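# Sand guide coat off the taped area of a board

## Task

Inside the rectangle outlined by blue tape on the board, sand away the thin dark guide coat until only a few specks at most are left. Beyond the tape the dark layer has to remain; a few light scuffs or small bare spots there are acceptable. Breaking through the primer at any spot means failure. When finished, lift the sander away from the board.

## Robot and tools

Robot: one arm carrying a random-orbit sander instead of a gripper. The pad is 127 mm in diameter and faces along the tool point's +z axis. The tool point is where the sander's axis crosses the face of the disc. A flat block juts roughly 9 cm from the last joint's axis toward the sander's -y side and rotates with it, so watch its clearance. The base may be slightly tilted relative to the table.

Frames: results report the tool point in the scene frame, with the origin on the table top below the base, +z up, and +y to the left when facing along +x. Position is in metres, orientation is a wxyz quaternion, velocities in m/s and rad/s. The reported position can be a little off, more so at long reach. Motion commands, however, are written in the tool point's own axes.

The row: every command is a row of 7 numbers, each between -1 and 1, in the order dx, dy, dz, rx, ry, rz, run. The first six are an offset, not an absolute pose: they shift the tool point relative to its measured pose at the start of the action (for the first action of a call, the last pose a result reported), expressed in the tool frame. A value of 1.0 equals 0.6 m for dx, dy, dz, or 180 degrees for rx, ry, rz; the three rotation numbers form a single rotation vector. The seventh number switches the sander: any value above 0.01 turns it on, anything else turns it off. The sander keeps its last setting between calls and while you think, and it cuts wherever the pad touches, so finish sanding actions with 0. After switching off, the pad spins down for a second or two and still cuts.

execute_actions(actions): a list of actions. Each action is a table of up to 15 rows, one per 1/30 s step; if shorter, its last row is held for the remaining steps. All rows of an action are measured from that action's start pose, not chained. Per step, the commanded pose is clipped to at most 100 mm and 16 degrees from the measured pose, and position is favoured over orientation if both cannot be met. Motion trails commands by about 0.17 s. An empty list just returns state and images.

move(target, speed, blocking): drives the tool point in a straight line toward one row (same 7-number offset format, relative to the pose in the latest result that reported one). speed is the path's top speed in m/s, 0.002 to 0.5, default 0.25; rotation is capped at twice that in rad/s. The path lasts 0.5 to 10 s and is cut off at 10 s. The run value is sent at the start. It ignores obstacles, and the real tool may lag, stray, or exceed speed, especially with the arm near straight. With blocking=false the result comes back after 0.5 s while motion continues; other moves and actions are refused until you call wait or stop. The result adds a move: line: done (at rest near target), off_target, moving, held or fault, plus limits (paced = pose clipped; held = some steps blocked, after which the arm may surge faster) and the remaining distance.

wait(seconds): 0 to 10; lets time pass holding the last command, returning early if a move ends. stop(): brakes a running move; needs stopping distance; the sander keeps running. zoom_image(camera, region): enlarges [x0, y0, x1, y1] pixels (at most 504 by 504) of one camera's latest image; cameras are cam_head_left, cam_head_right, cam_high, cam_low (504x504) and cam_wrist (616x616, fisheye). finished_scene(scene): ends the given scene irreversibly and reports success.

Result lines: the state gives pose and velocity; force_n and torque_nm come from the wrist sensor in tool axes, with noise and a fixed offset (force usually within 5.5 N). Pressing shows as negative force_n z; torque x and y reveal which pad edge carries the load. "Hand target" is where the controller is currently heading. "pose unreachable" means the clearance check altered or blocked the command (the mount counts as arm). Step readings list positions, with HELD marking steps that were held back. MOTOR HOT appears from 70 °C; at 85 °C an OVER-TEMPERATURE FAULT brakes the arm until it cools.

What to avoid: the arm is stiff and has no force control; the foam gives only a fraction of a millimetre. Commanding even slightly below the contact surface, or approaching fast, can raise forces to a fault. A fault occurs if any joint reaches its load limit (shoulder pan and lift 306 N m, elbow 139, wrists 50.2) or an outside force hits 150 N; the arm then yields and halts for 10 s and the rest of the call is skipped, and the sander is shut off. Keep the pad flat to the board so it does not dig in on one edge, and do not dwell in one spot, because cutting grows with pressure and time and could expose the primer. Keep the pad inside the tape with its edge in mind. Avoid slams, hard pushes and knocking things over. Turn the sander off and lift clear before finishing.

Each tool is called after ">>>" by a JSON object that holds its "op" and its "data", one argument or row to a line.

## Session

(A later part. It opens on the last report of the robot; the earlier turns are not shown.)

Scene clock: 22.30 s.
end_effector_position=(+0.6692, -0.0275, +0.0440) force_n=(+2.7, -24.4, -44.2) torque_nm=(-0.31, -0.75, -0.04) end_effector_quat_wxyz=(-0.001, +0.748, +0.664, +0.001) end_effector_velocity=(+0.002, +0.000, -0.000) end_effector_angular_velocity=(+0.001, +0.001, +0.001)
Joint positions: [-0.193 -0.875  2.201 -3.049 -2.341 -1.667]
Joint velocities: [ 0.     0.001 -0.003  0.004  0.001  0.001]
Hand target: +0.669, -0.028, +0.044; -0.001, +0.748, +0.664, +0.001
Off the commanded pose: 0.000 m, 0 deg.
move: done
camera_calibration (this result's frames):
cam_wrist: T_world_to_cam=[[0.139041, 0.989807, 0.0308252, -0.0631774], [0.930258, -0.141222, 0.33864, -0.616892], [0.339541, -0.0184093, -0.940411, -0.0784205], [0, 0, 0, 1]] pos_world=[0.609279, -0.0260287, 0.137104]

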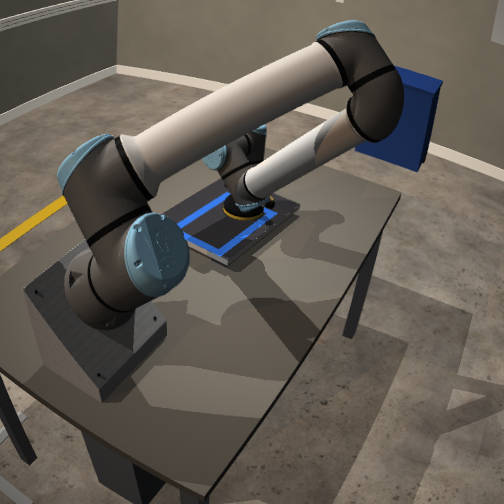

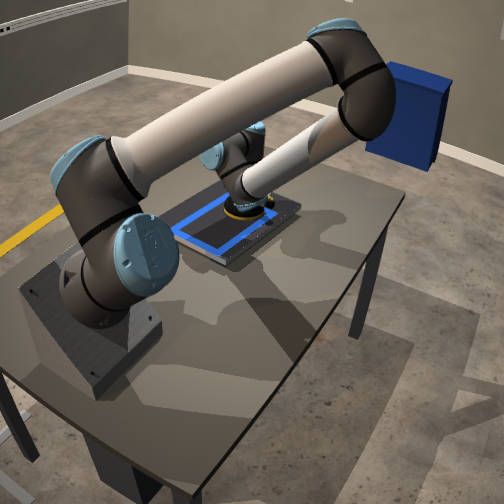

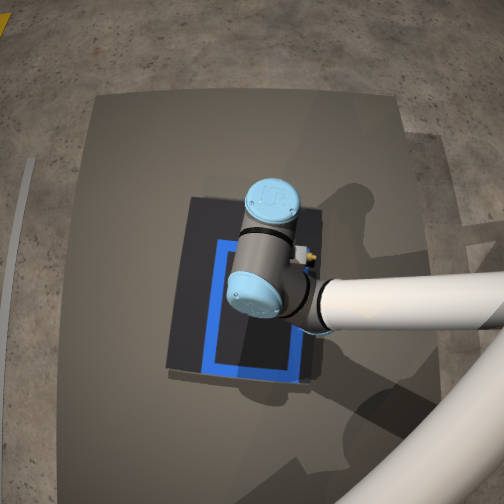

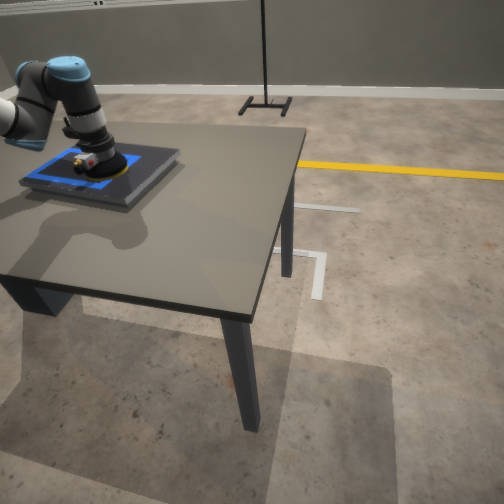

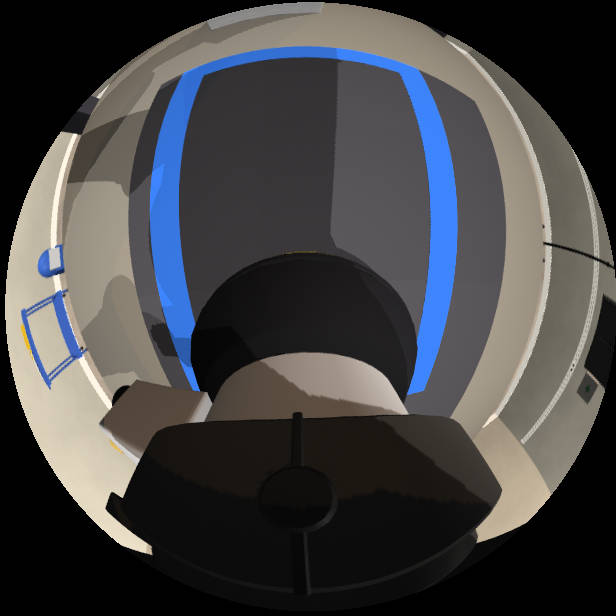

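>>> {"op": "move", "data": {
  "target": [0.05,-0.005,-0.0004,-0.001,0,0,1],
  "speed": 0.04
}}

>>> {"op": "move", "data": {
  "target": [0,-0.278,0,0,0,0,1],
  "speed": 0.04
}}

>>> {"op": "move", "data": {
  "target": [-0.1,0,0,0,0,0,1],
  "speed": 0.04
}}

>>> {"op": "move", "data": {
  "target": [0,0.278,0,0,0,0,1],
  "speed": 0.04
}}

>>> {"op": "move", "data": {
  "target": [0.05,0,-0.01,0,0,0,0],
  "speed": 0.04
}}

Scene clock: 27.03 s.
end_effector_position=(+0.6698, +0.0024, +0.0444) force_n=(+4.6, +3.7, -24.6) torque_nm=(-0.41, -1.00, -0.08) end_effector_quat_wxyz=(+0.000, +0.748, +0.664, +0.002) end_effector_velocity=(+0.001, +0.002, +0.000) end_effector_angular_velocity=(+0.001, -0.001, -0.000)
Joint positions: [-0.16  -0.839  2.191 -3.048 -2.345 -1.624]
Joint velocities: [ 0.002  0.003 -0.002  0.     0.     0.003]
Hand target: +0.670, +0.003, +0.044; +0.000, +0.748, +0.664, +0.002
Off the commanded pose: 0.000 m, 0 deg.
move: done
camera_calibration (this result's frames):
cam_wrist: T_world_to_cam=[[0.138958, 0.989812, 0.0310202, -0.0928397], [0.929185, -0.141152, 0.341602, -0.612714], [0.3425, -0.0186448, -0.939333, -0.0797414], [0, 0, 0, 1]] pos_world=[0.609537, 0.00392117, 0.137281]

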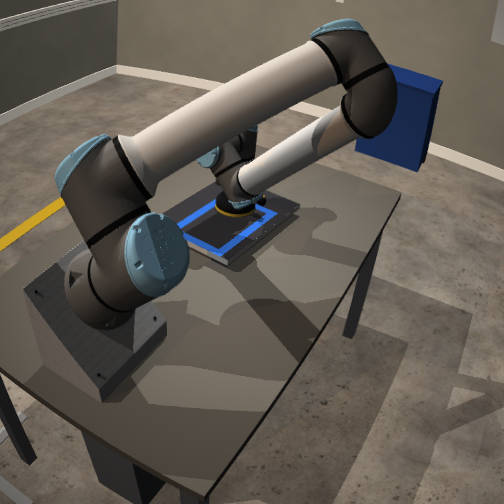

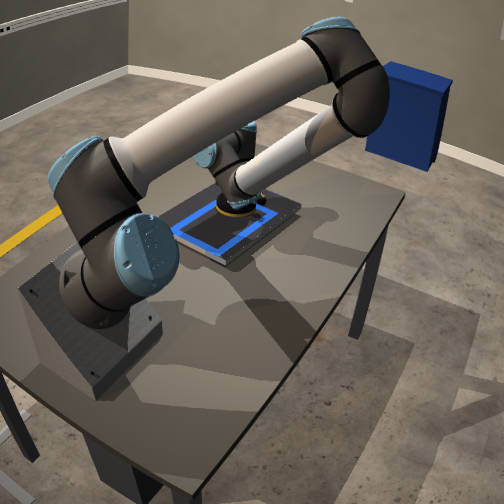

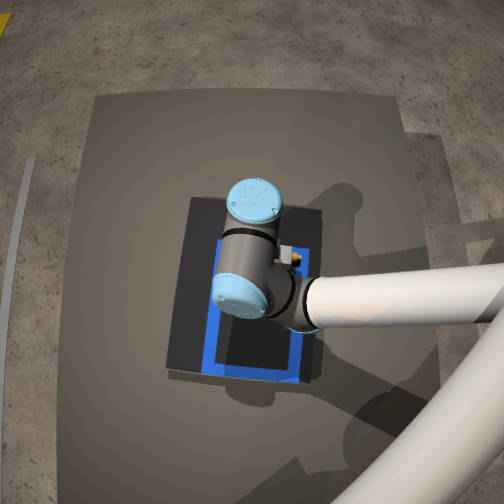

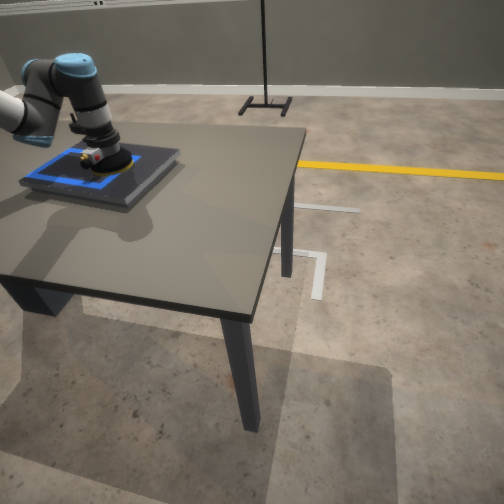

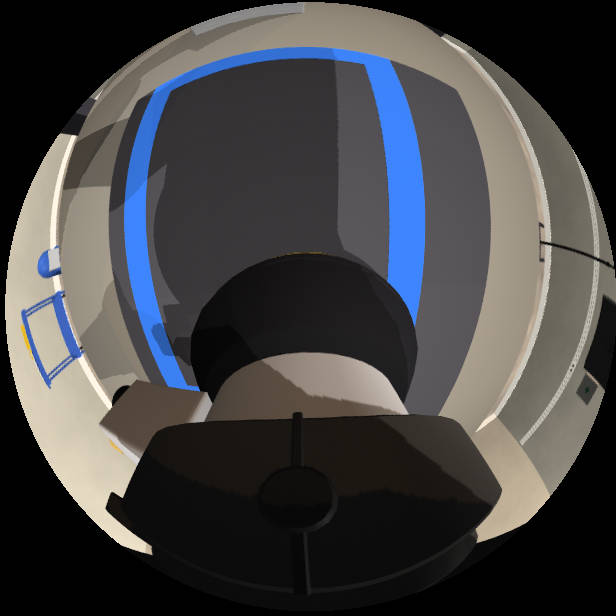

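Scene clock: 31.60 s.
end_effector_position=(+0.5044, +0.0221, +0.0440) force_n=(+3.9, +1.4, -16.1) torque_nm=(+0.15, -1.07, -0.10) end_effector_quat_wxyz=(+0.000, +0.748, +0.664, +0.002) end_effector_velocity=(-0.002, +0.000, -0.000) end_effector_angular_velocity=(-0.000, -0.000, -0.000)
Joint positions: [-0.173 -0.829  2.484 -3.364 -2.343 -1.642]
Joint velocities: [-0.     0.001  0.004 -0.006  0.    -0.001]
Hand target: +0.504, +0.022, +0.044; +0.000, +0.748, +0.664, +0.002
Off the commanded pose: 0.000 m, 0 deg.
move: done
camera_calibration (this result's frames):
cam_wrist: T_world_to_cam=[[0.138961, 0.989813, 0.0309701, -0.0892938], [0.929208, -0.141139, 0.341544, -0.456153], [0.342436, -0.0186837, -0.939355, -0.0231076], [0, 0, 0, 1]] pos_world=[0.444183, 0.0235714, 0.136856]

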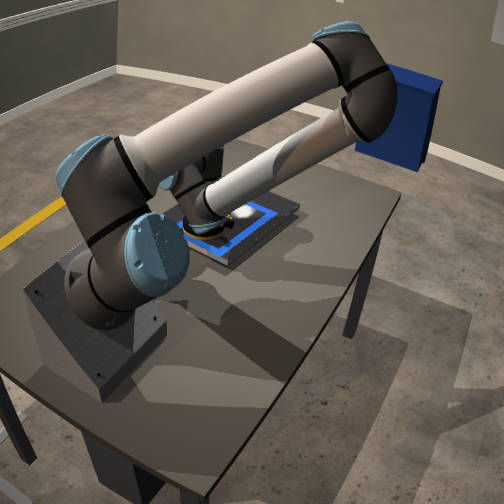

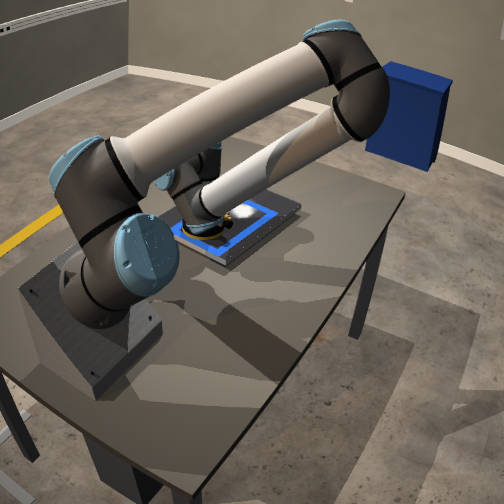

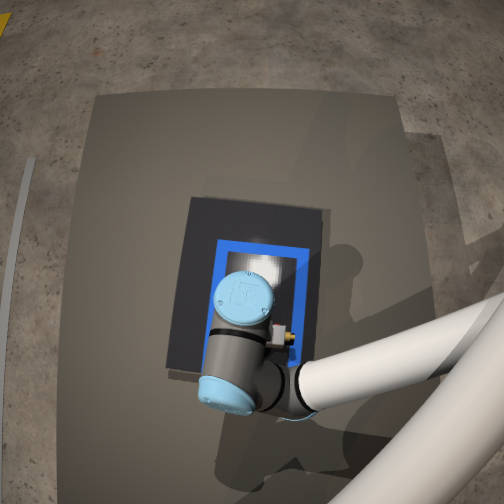

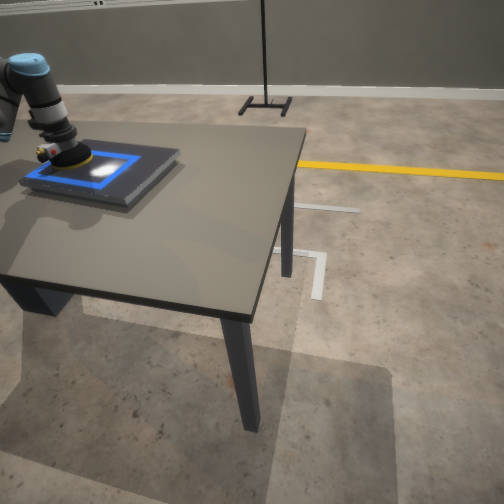

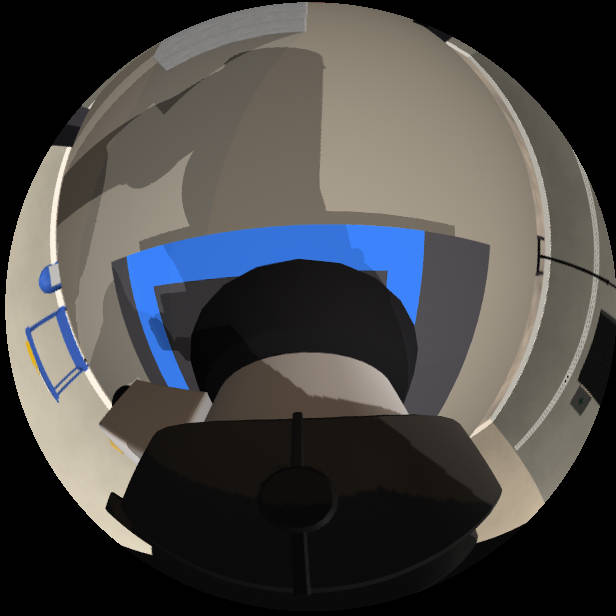

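Scene clock: 33.50 s.
end_effector_position=(+0.4973, -0.0374, +0.0437) force_n=(+0.5, +0.4, -29.5) torque_nm=(+0.63, -0.44, -0.16) end_effector_quat_wxyz=(+0.001, +0.748, +0.664, +0.002) end_effector_velocity=(+0.000, -0.003, -0.000) end_effector_angular_velocity=(-0.001, +0.000, -0.001)
Joint positions: [-0.263 -0.913  2.523 -3.403 -2.328 -1.765]
Joint velocities: [-0.004 -0.004  0.    -0.001 -0.    -0.005]
Hand target: +0.497, -0.038, +0.044; +0.001, +0.748, +0.664, +0.002
Off the commanded pose: 0.000 m, 0 deg.
move: done
camera_calibration (this result's frames):
cam_wrist: T_world_to_cam=[[0.138927, 0.989832, 0.0305308, -0.0294031], [0.929288, -0.14096, 0.341399, -0.457909], [0.342231, -0.0190577, -0.939422, -0.0219652], [0, 0, 0, 1]] pos_world=[0.437132, -0.0358614, 0.136593]

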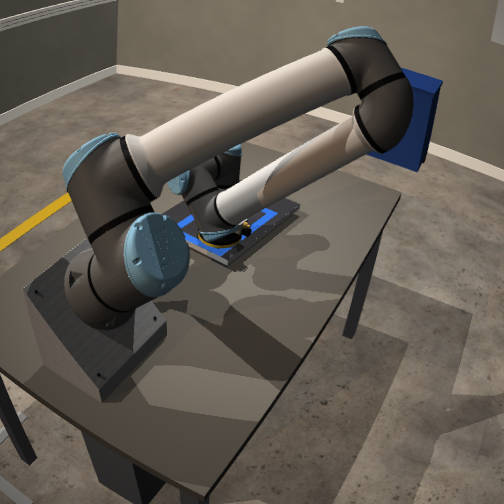

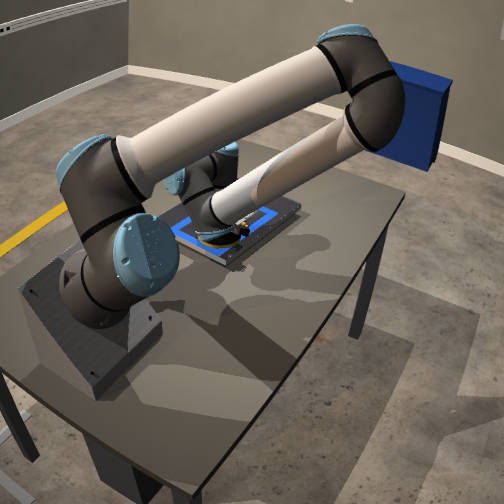

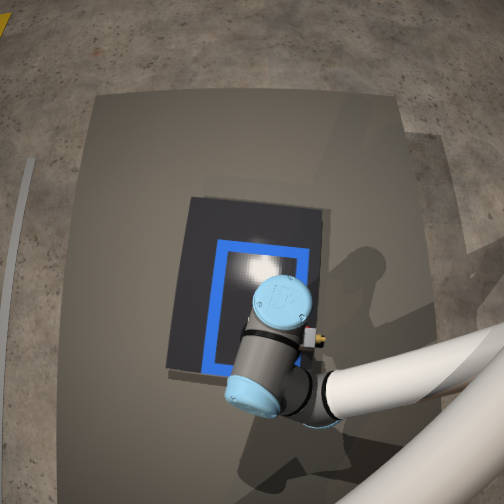

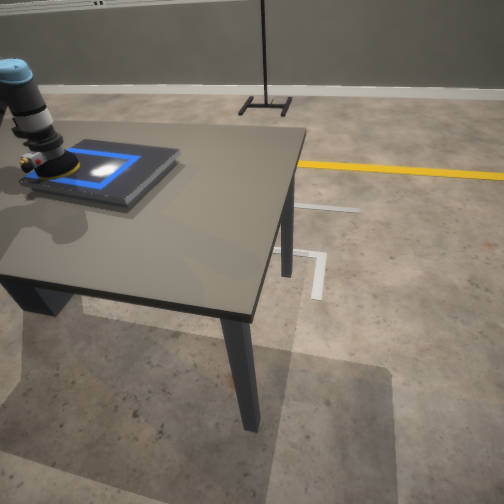

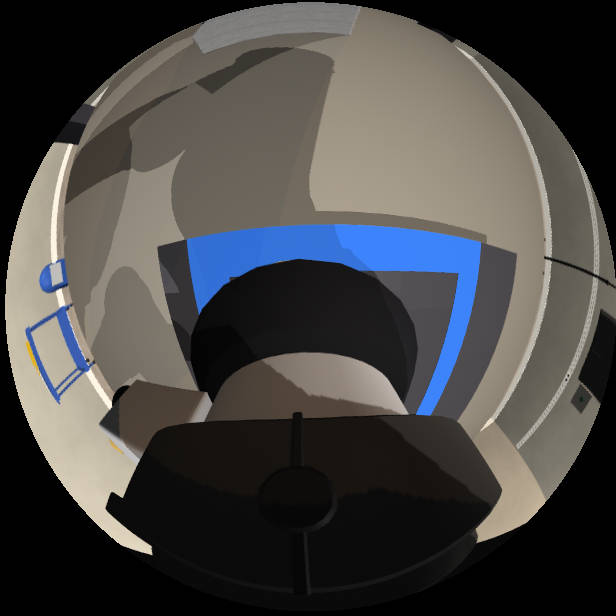

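Scene clock: 38.07 s.
end_effector_position=(+0.6627, -0.0570, +0.0441) force_n=(+2.5, -1.4, -40.5) torque_nm=(+0.43, -0.77, -0.04) end_effector_quat_wxyz=(+0.001, +0.748, +0.664, +0.002) end_effector_velocity=(+0.002, -0.000, -0.000) end_effector_angular_velocity=(-0.000, +0.000, +0.002)
Joint positions: [-0.227 -0.912  2.222 -3.069 -2.335 -1.715]
Joint velocities: [ 0.     0.001 -0.005  0.004 -0.    -0.002]
Hand target: +0.663, -0.057, +0.044; +0.001, +0.748, +0.664, +0.002
Off the commanded pose: 0.000 m, 0 deg.
move: done
camera_calibration (this result's frames):
cam_wrist: T_world_to_cam=[[0.138947, 0.989825, 0.0306603, -0.0329909], [0.929247, -0.141021, 0.341486, -0.614491], [0.342335, -0.0189574, -0.939387, -0.0785762], [0, 0, 0, 1]] pos_world=[0.602498, -0.0554905, 0.137038]

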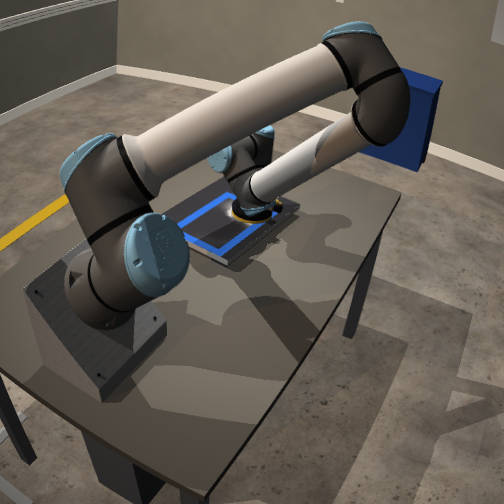

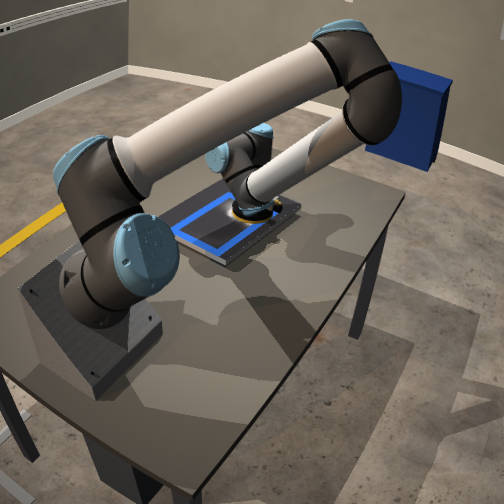

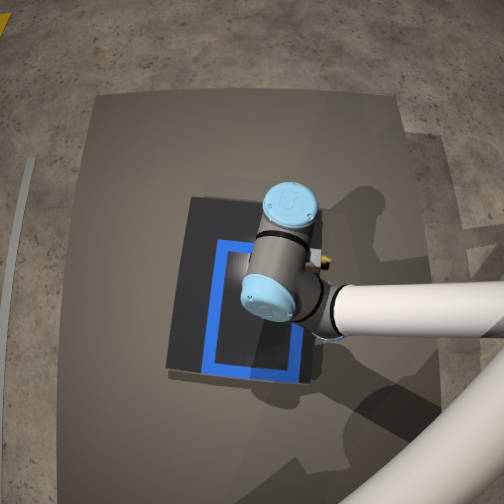

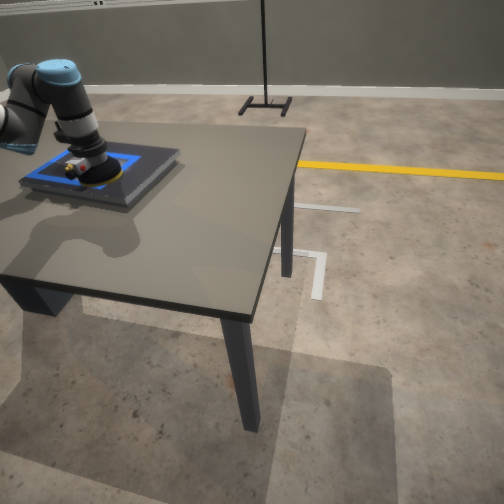

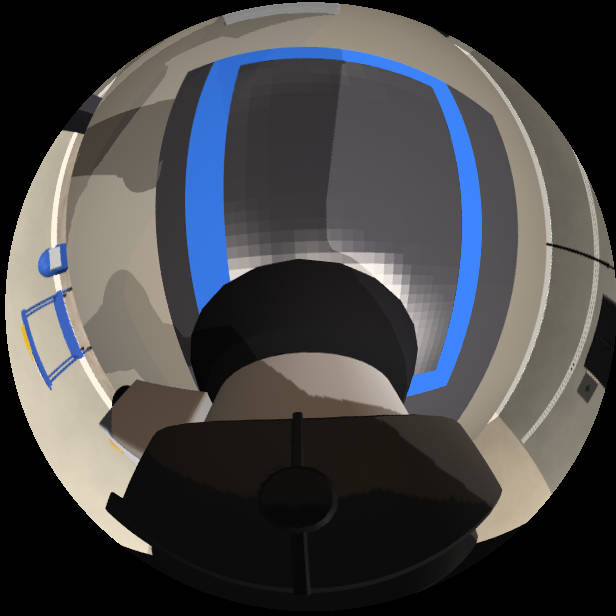

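Scene clock: 39.23 s.
end_effector_position=(+0.6662, -0.0274, +0.0502) force_n=(+1.6, +1.2, +2.2) torque_nm=(+0.06, -0.57, +0.01) end_effector_quat_wxyz=(+0.001, +0.748, +0.664, +0.002) end_effector_velocity=(+0.001, +0.002, +0.001) end_effector_angular_velocity=(+0.000, -0.000, -0.001)
Joint positions: [-0.187 -0.886  2.208 -3.045 -2.341 -1.661]
Joint velocities: [ 0.003  0.002 -0.002  0.002 -0.     0.005]
Hand target: +0.666, -0.027, +0.050; +0.001, +0.748, +0.664, +0.002
Off the commanded pose: 0.000 m, 0 deg.
move: done
camera_calibration (this result's frames):
cam_wrist: T_world_to_cam=[[0.138956, 0.989818, 0.0308529, -0.0629456], [0.929206, -0.141094, 0.341567, -0.615632], [0.342442, -0.0187941, -0.939351, -0.0735715], [0, 0, 0, 1]] pos_world=[0.60599, -0.02594, 0.143112]

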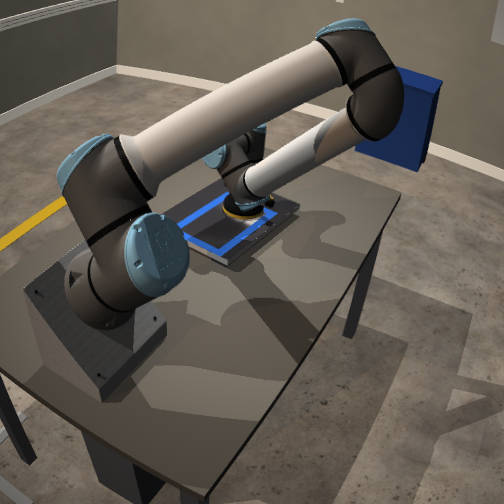

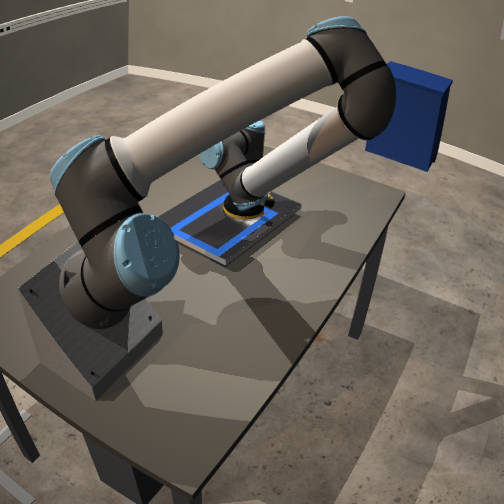

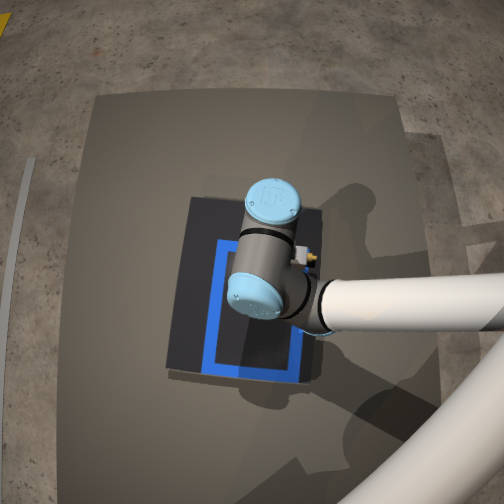

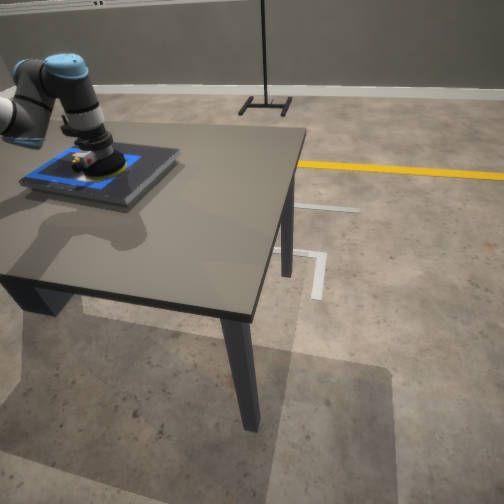

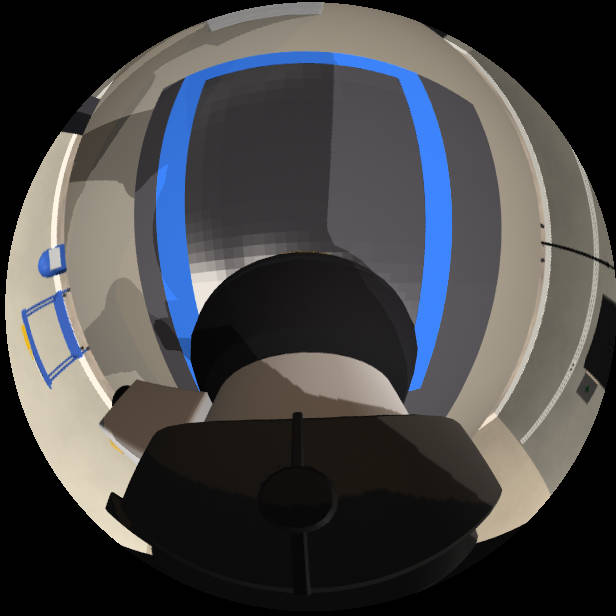

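>>> {"op": "move", "data": {
  "target": [0.02,-0.13,0.0085,0,0,0,0],
  "speed": 0.08
}}

>>> {"op": "move", "data": {
  "target": [0,-0.12,0.0022,0,0,0,1],
  "speed": 0.025
}}

>>> {"op": "move", "data": {
  "target": [-0.04,0,0,0,0,0,1],
  "speed": 0.02
}}

>>> {"op": "move", "data": {
  "target": [0,0.12,0,0,0,0,1],
  "speed": 0.02
}}

>>> {"op": "move", "data": {
  "target": [0.02,-0.3,-0.1,0,0,0,0],
  "speed": 0.15
}}

Scene clock: 42.47 s.
end_effector_position=(+0.5905, -0.0064, +0.0450) force_n=(+2.0, +2.5, +1.7) torque_nm=(+0.21, -0.54, -0.02) end_effector_quat_wxyz=(+0.001, +0.748, +0.664, +0.002) end_effector_velocity=(-0.003, +0.001, -0.000) end_effector_angular_velocity=(-0.000, -0.000, +0.001)
Joint positions: [-0.187 -0.875  2.343 -3.19  -2.342 -1.661]
Joint velocities: [-0.     0.001  0.005 -0.006 -0.    -0.001]
Hand target: +0.590, -0.006, +0.045; +0.001, +0.748, +0.664, +0.002
Off the commanded pose: 0.000 m, 0 deg.
move: done
camera_calibration (this result's frames):
cam_wrist: T_world_to_cam=[[0.138988, 0.989816, 0.0307559, -0.0731014], [0.929229, -0.141092, 0.341505, -0.540521], [0.342367, -0.0188858, -0.939377, -0.0521109], [0, 0, 0, 1]] pos_world=[0.53027, -0.00489035, 0.137887]

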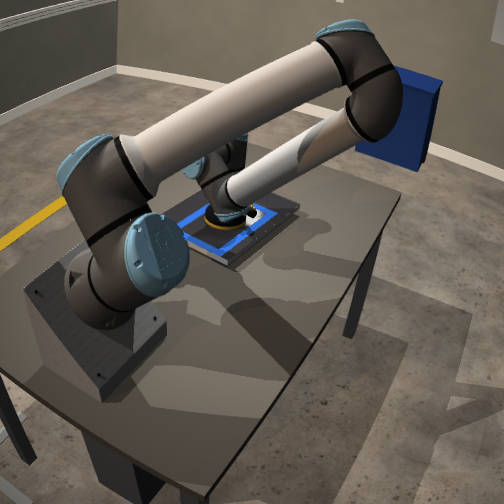

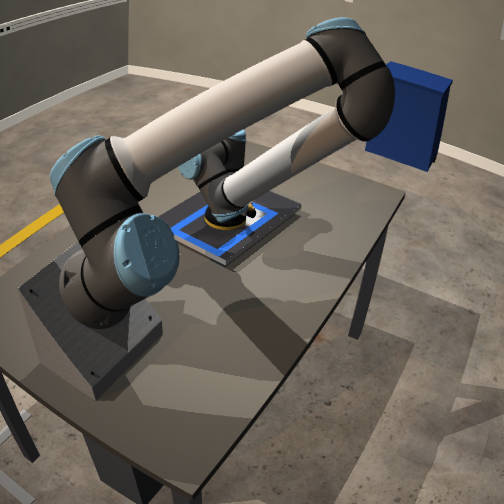

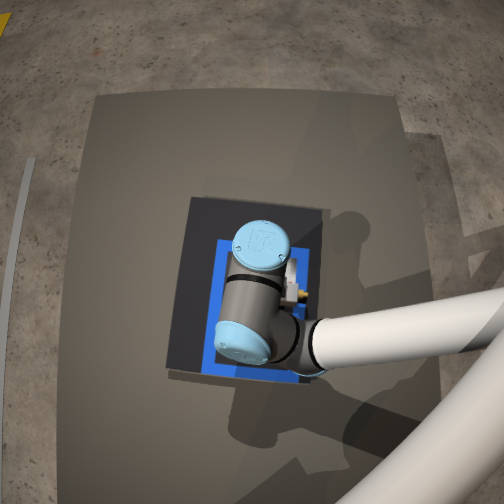

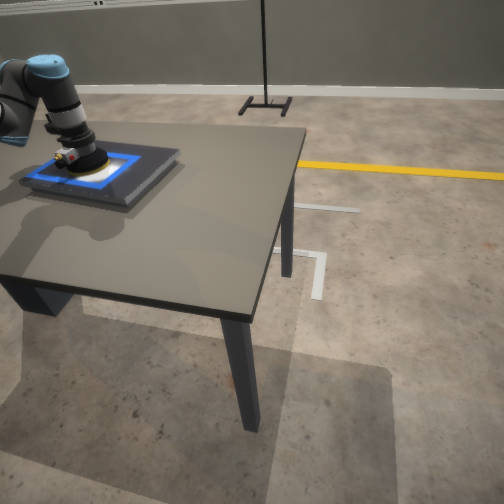

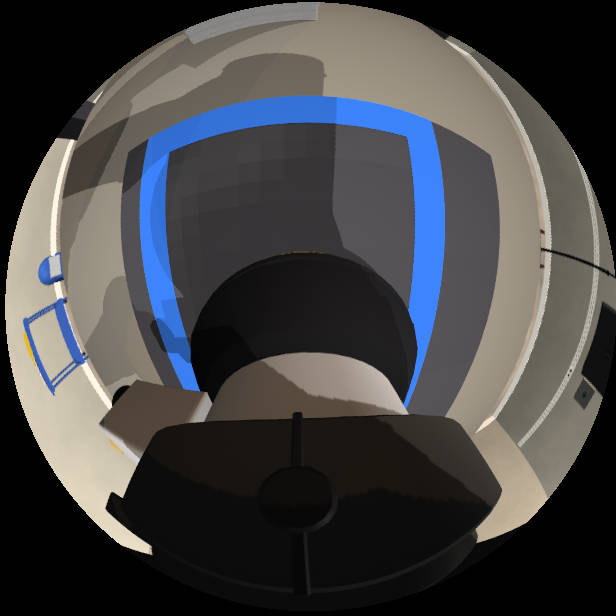

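Scene clock: 45.67 s.
end_effector_position=(+0.5193, +0.0021, +0.0435) force_n=(-2.8, -1.3, -37.4) torque_nm=(-0.36, +0.18, -0.13) end_effector_quat_wxyz=(+0.001, +0.748, +0.664, +0.002) end_effector_velocity=(-0.004, +0.001, -0.000) end_effector_angular_velocity=(+0.001, +0.001, +0.002)
Joint positions: [-0.198 -0.86   2.468 -3.34  -2.34  -1.676]
Joint velocities: [-0.001  0.001  0.006 -0.006  0.001 -0.001]
Hand target: +0.519, +0.002, +0.043; +0.001, +0.748, +0.664, +0.002
Off the commanded pose: 0.000 m, 0 deg.
move: done
camera_calibration (this result's frames):
cam_wrist: T_world_to_cam=[[0.138987, 0.989817, 0.0307344, -0.0715435], [0.929245, -0.141084, 0.341466, -0.472669], [0.342325, -0.0188996, -0.939392, -0.0289629], [0, 0, 0, 1]] pos_world=[0.459084, 0.00358135, 0.136392]

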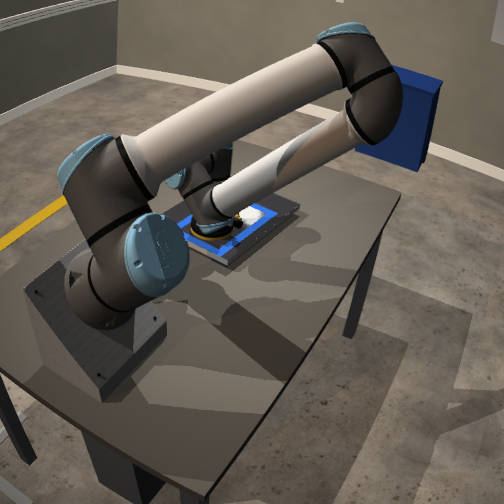

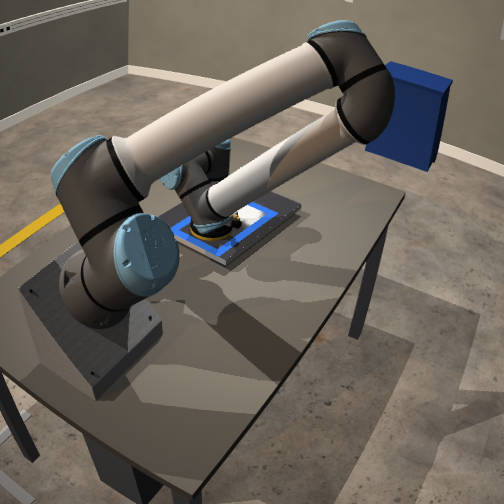

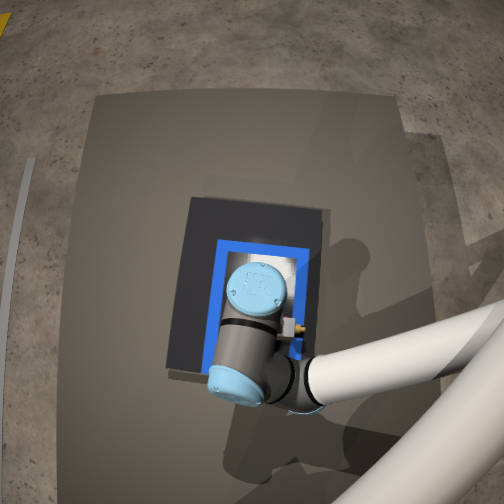

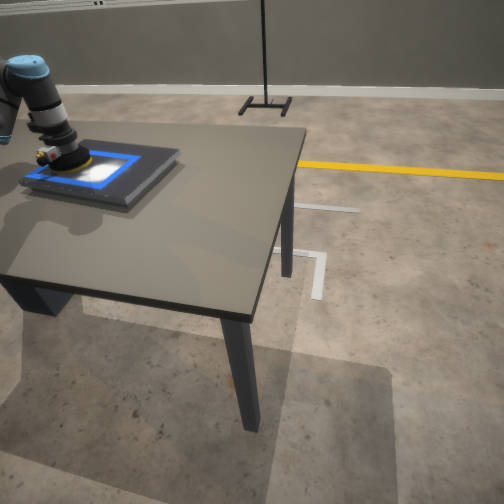

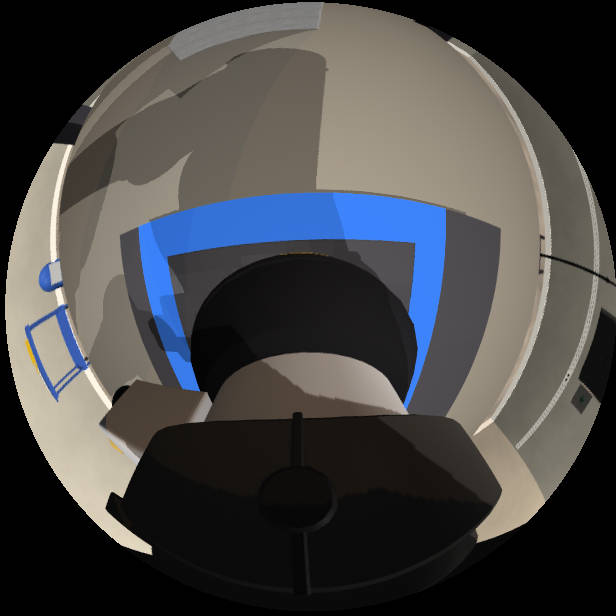

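Scene clock: 47.17 s.
end_effector_position=(+0.5165, -0.0215, +0.0434) force_n=(-2.2, -7.1, -43.6) torque_nm=(-0.53, +0.21, -0.11) end_effector_quat_wxyz=(+0.001, +0.748, +0.664, +0.002) end_effector_velocity=(-0.000, -0.002, -0.000) end_effector_angular_velocity=(+0.001, +0.000, +0.002)
Joint positions: [-0.232 -0.893  2.482 -3.354 -2.334 -1.723]
Joint velocities: [-0.004 -0.004  0.002 -0.001  0.002 -0.007]
Hand target: +0.516, -0.022, +0.043; +0.001, +0.748, +0.664, +0.002
Off the commanded pose: 0.000 m, 0 deg.
move: done
camera_calibration (this result's frames):
cam_wrist: T_world_to_cam=[[0.138979, 0.989823, 0.0305881, -0.0478178], [0.929275, -0.141028, 0.341406, -0.473367], [0.342246, -0.0190237, -0.939418, -0.028508], [0, 0, 0, 1]] pos_world=[0.456291, -0.0199695, 0.136292]

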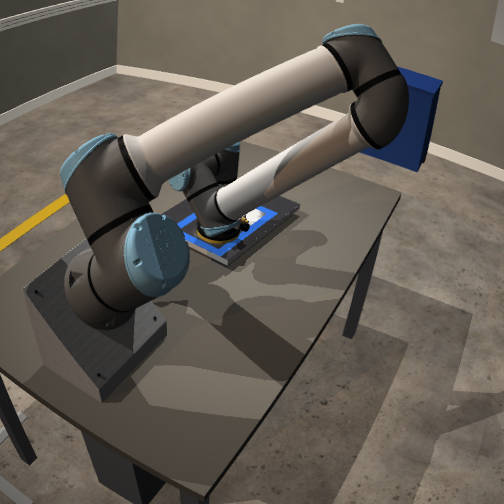

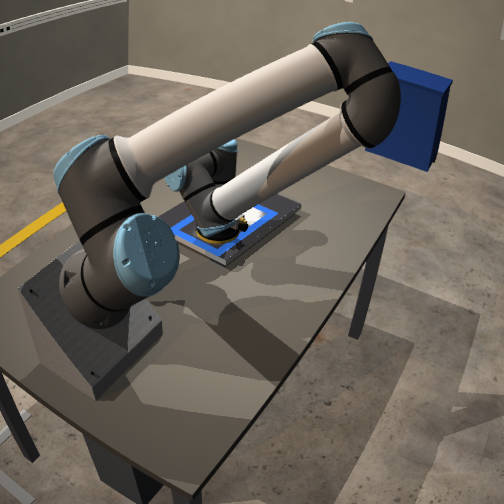

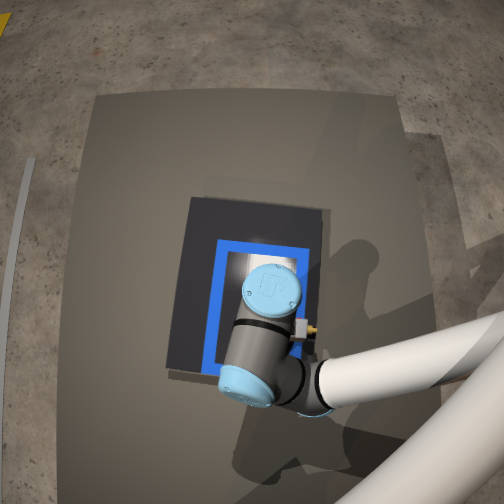

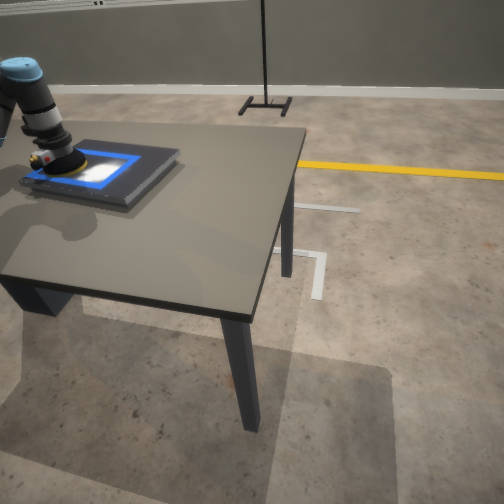

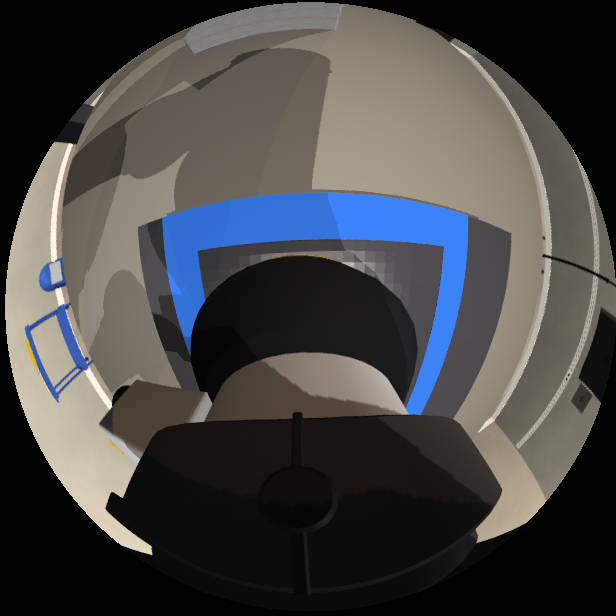

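Scene clock: 51.07 s.
end_effector_position=(+0.5877, -0.0300, +0.0436) force_n=(+6.5, +9.3, -41.1) torque_nm=(-0.14, -1.36, -0.06) end_effector_quat_wxyz=(+0.001, +0.748, +0.664, +0.002) end_effector_velocity=(+0.003, -0.000, -0.000) end_effector_angular_velocity=(-0.000, -0.001, -0.000)
Joint positions: [-0.219 -0.903  2.356 -3.205 -2.336 -1.704]
Joint velocities: [ 0.     0.    -0.005  0.004  0.     0.   ]
Hand target: +0.588, -0.030, +0.044; +0.001, +0.748, +0.664, +0.002
Off the commanded pose: 0.000 m, 0 deg.
move: done
camera_calibration (this result's frames):
cam_wrist: T_world_to_cam=[[0.139024, 0.989815, 0.030626, -0.0493485], [0.929236, -0.141082, 0.341492, -0.540779], [0.342335, -0.019017, -0.939385, -0.0528859], [0, 0, 0, 1]] pos_world=[0.527477, -0.028454, 0.136503]

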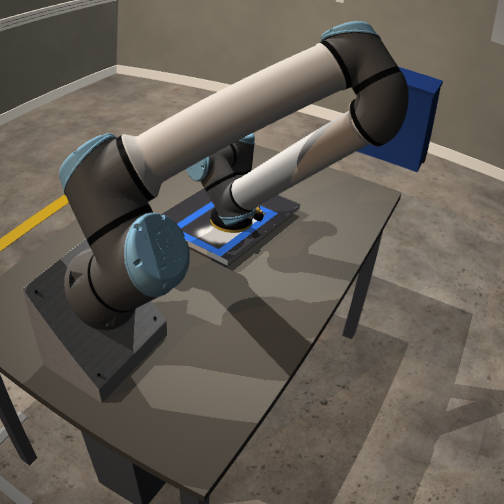

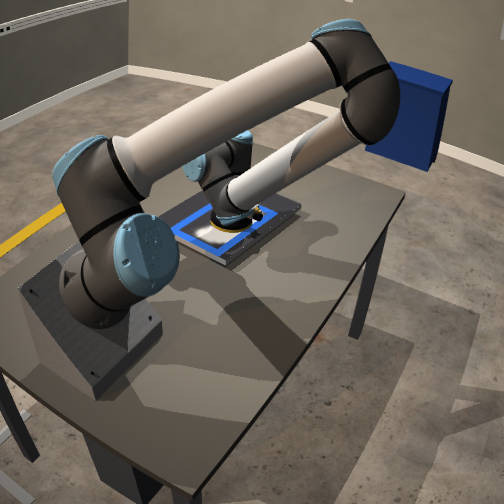

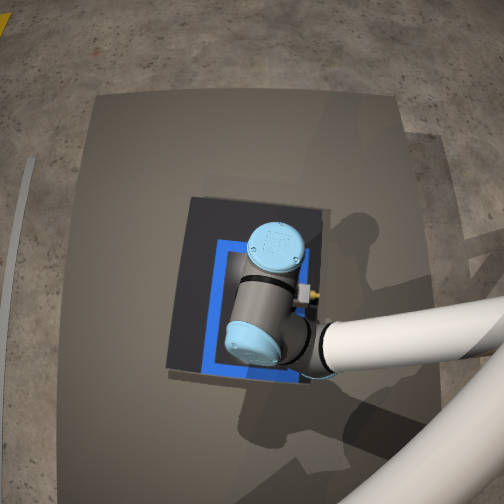

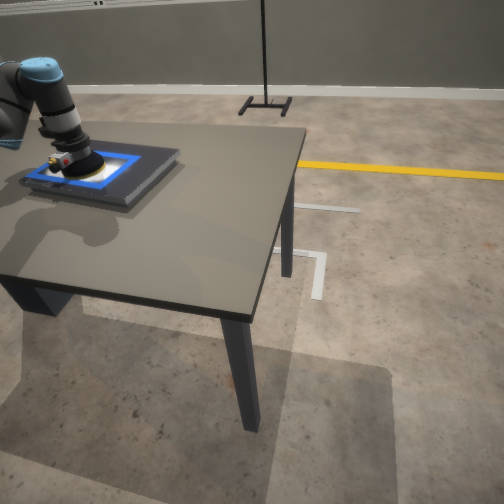

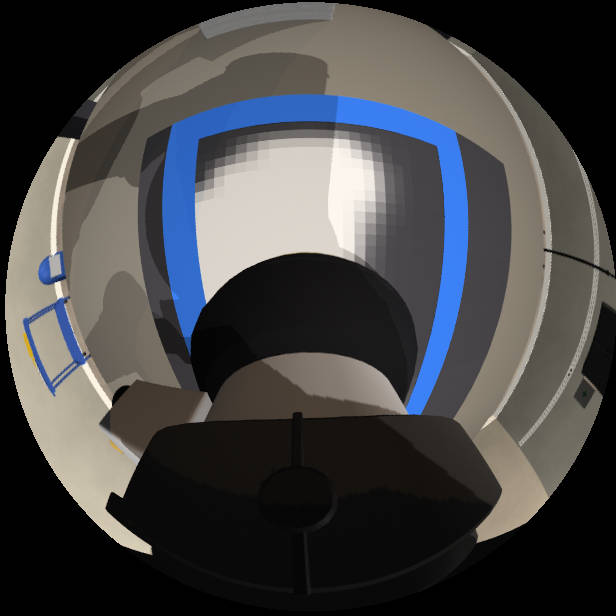

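Scene clock: 52.90 s.
end_effector_position=(+0.4106, +0.0030, +0.1032) force_n=(+1.6, +1.9, +1.7) torque_nm=(+0.14, -0.47, -0.07) end_effector_quat_wxyz=(+0.000, +0.748, +0.664, +0.002) end_effector_velocity=(-0.002, +0.000, +0.001) end_effector_angular_velocity=(-0.000, -0.000, -0.000)
Joint positions: [-0.133 -0.983  2.666 -3.353 -2.348 -1.587]
Joint velocities: [ 0.002 -0.001  0.004 -0.001 -0.     0.003]
Hand target: +0.410, +0.003, +0.103; +0.000, +0.748, +0.664, +0.002
Off the commanded pose: 0.001 m, 0 deg.
move: done
camera_calibration (this result's frames):
cam_wrist: T_world_to_cam=[[0.139054, 0.989798, 0.0310379, -0.0592641], [0.929173, -0.141249, 0.341594, -0.391927], [0.342493, -0.0186605, -0.939335, 0.0642875], [0, 0, 0, 1]] pos_world=[0.350391, 0.00449979, 0.196107]

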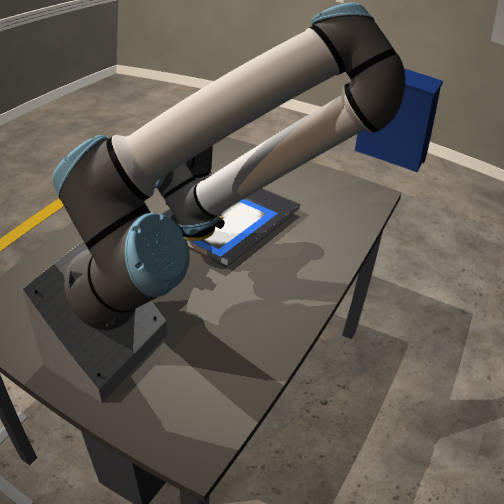

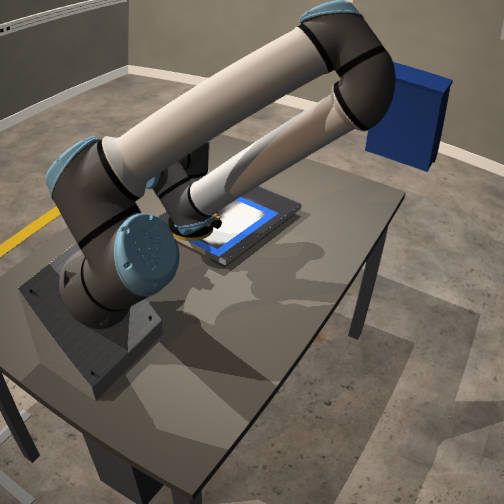

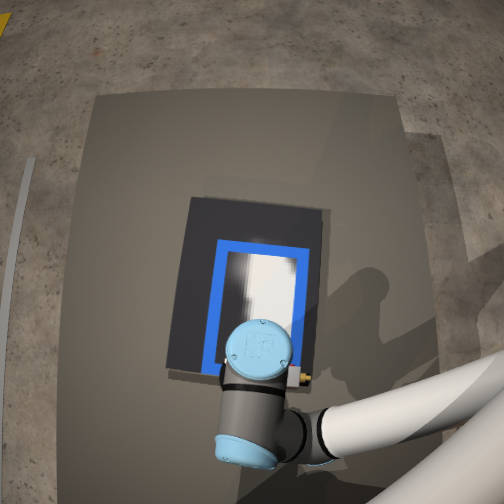

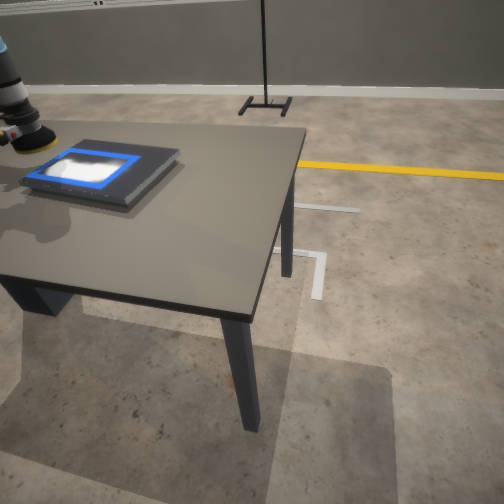

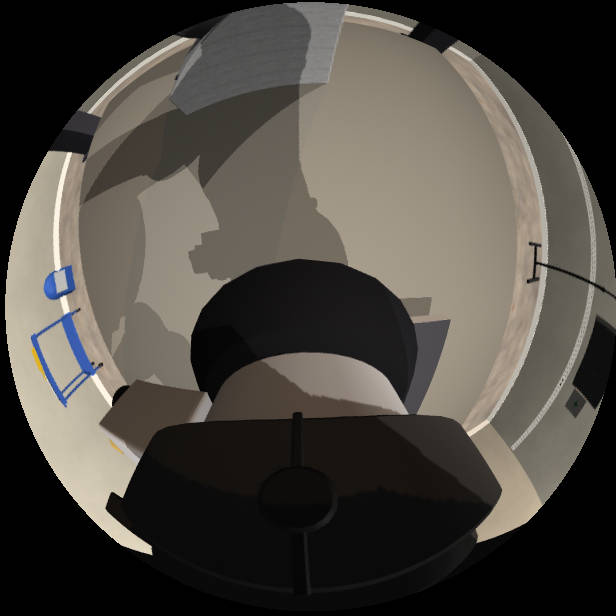

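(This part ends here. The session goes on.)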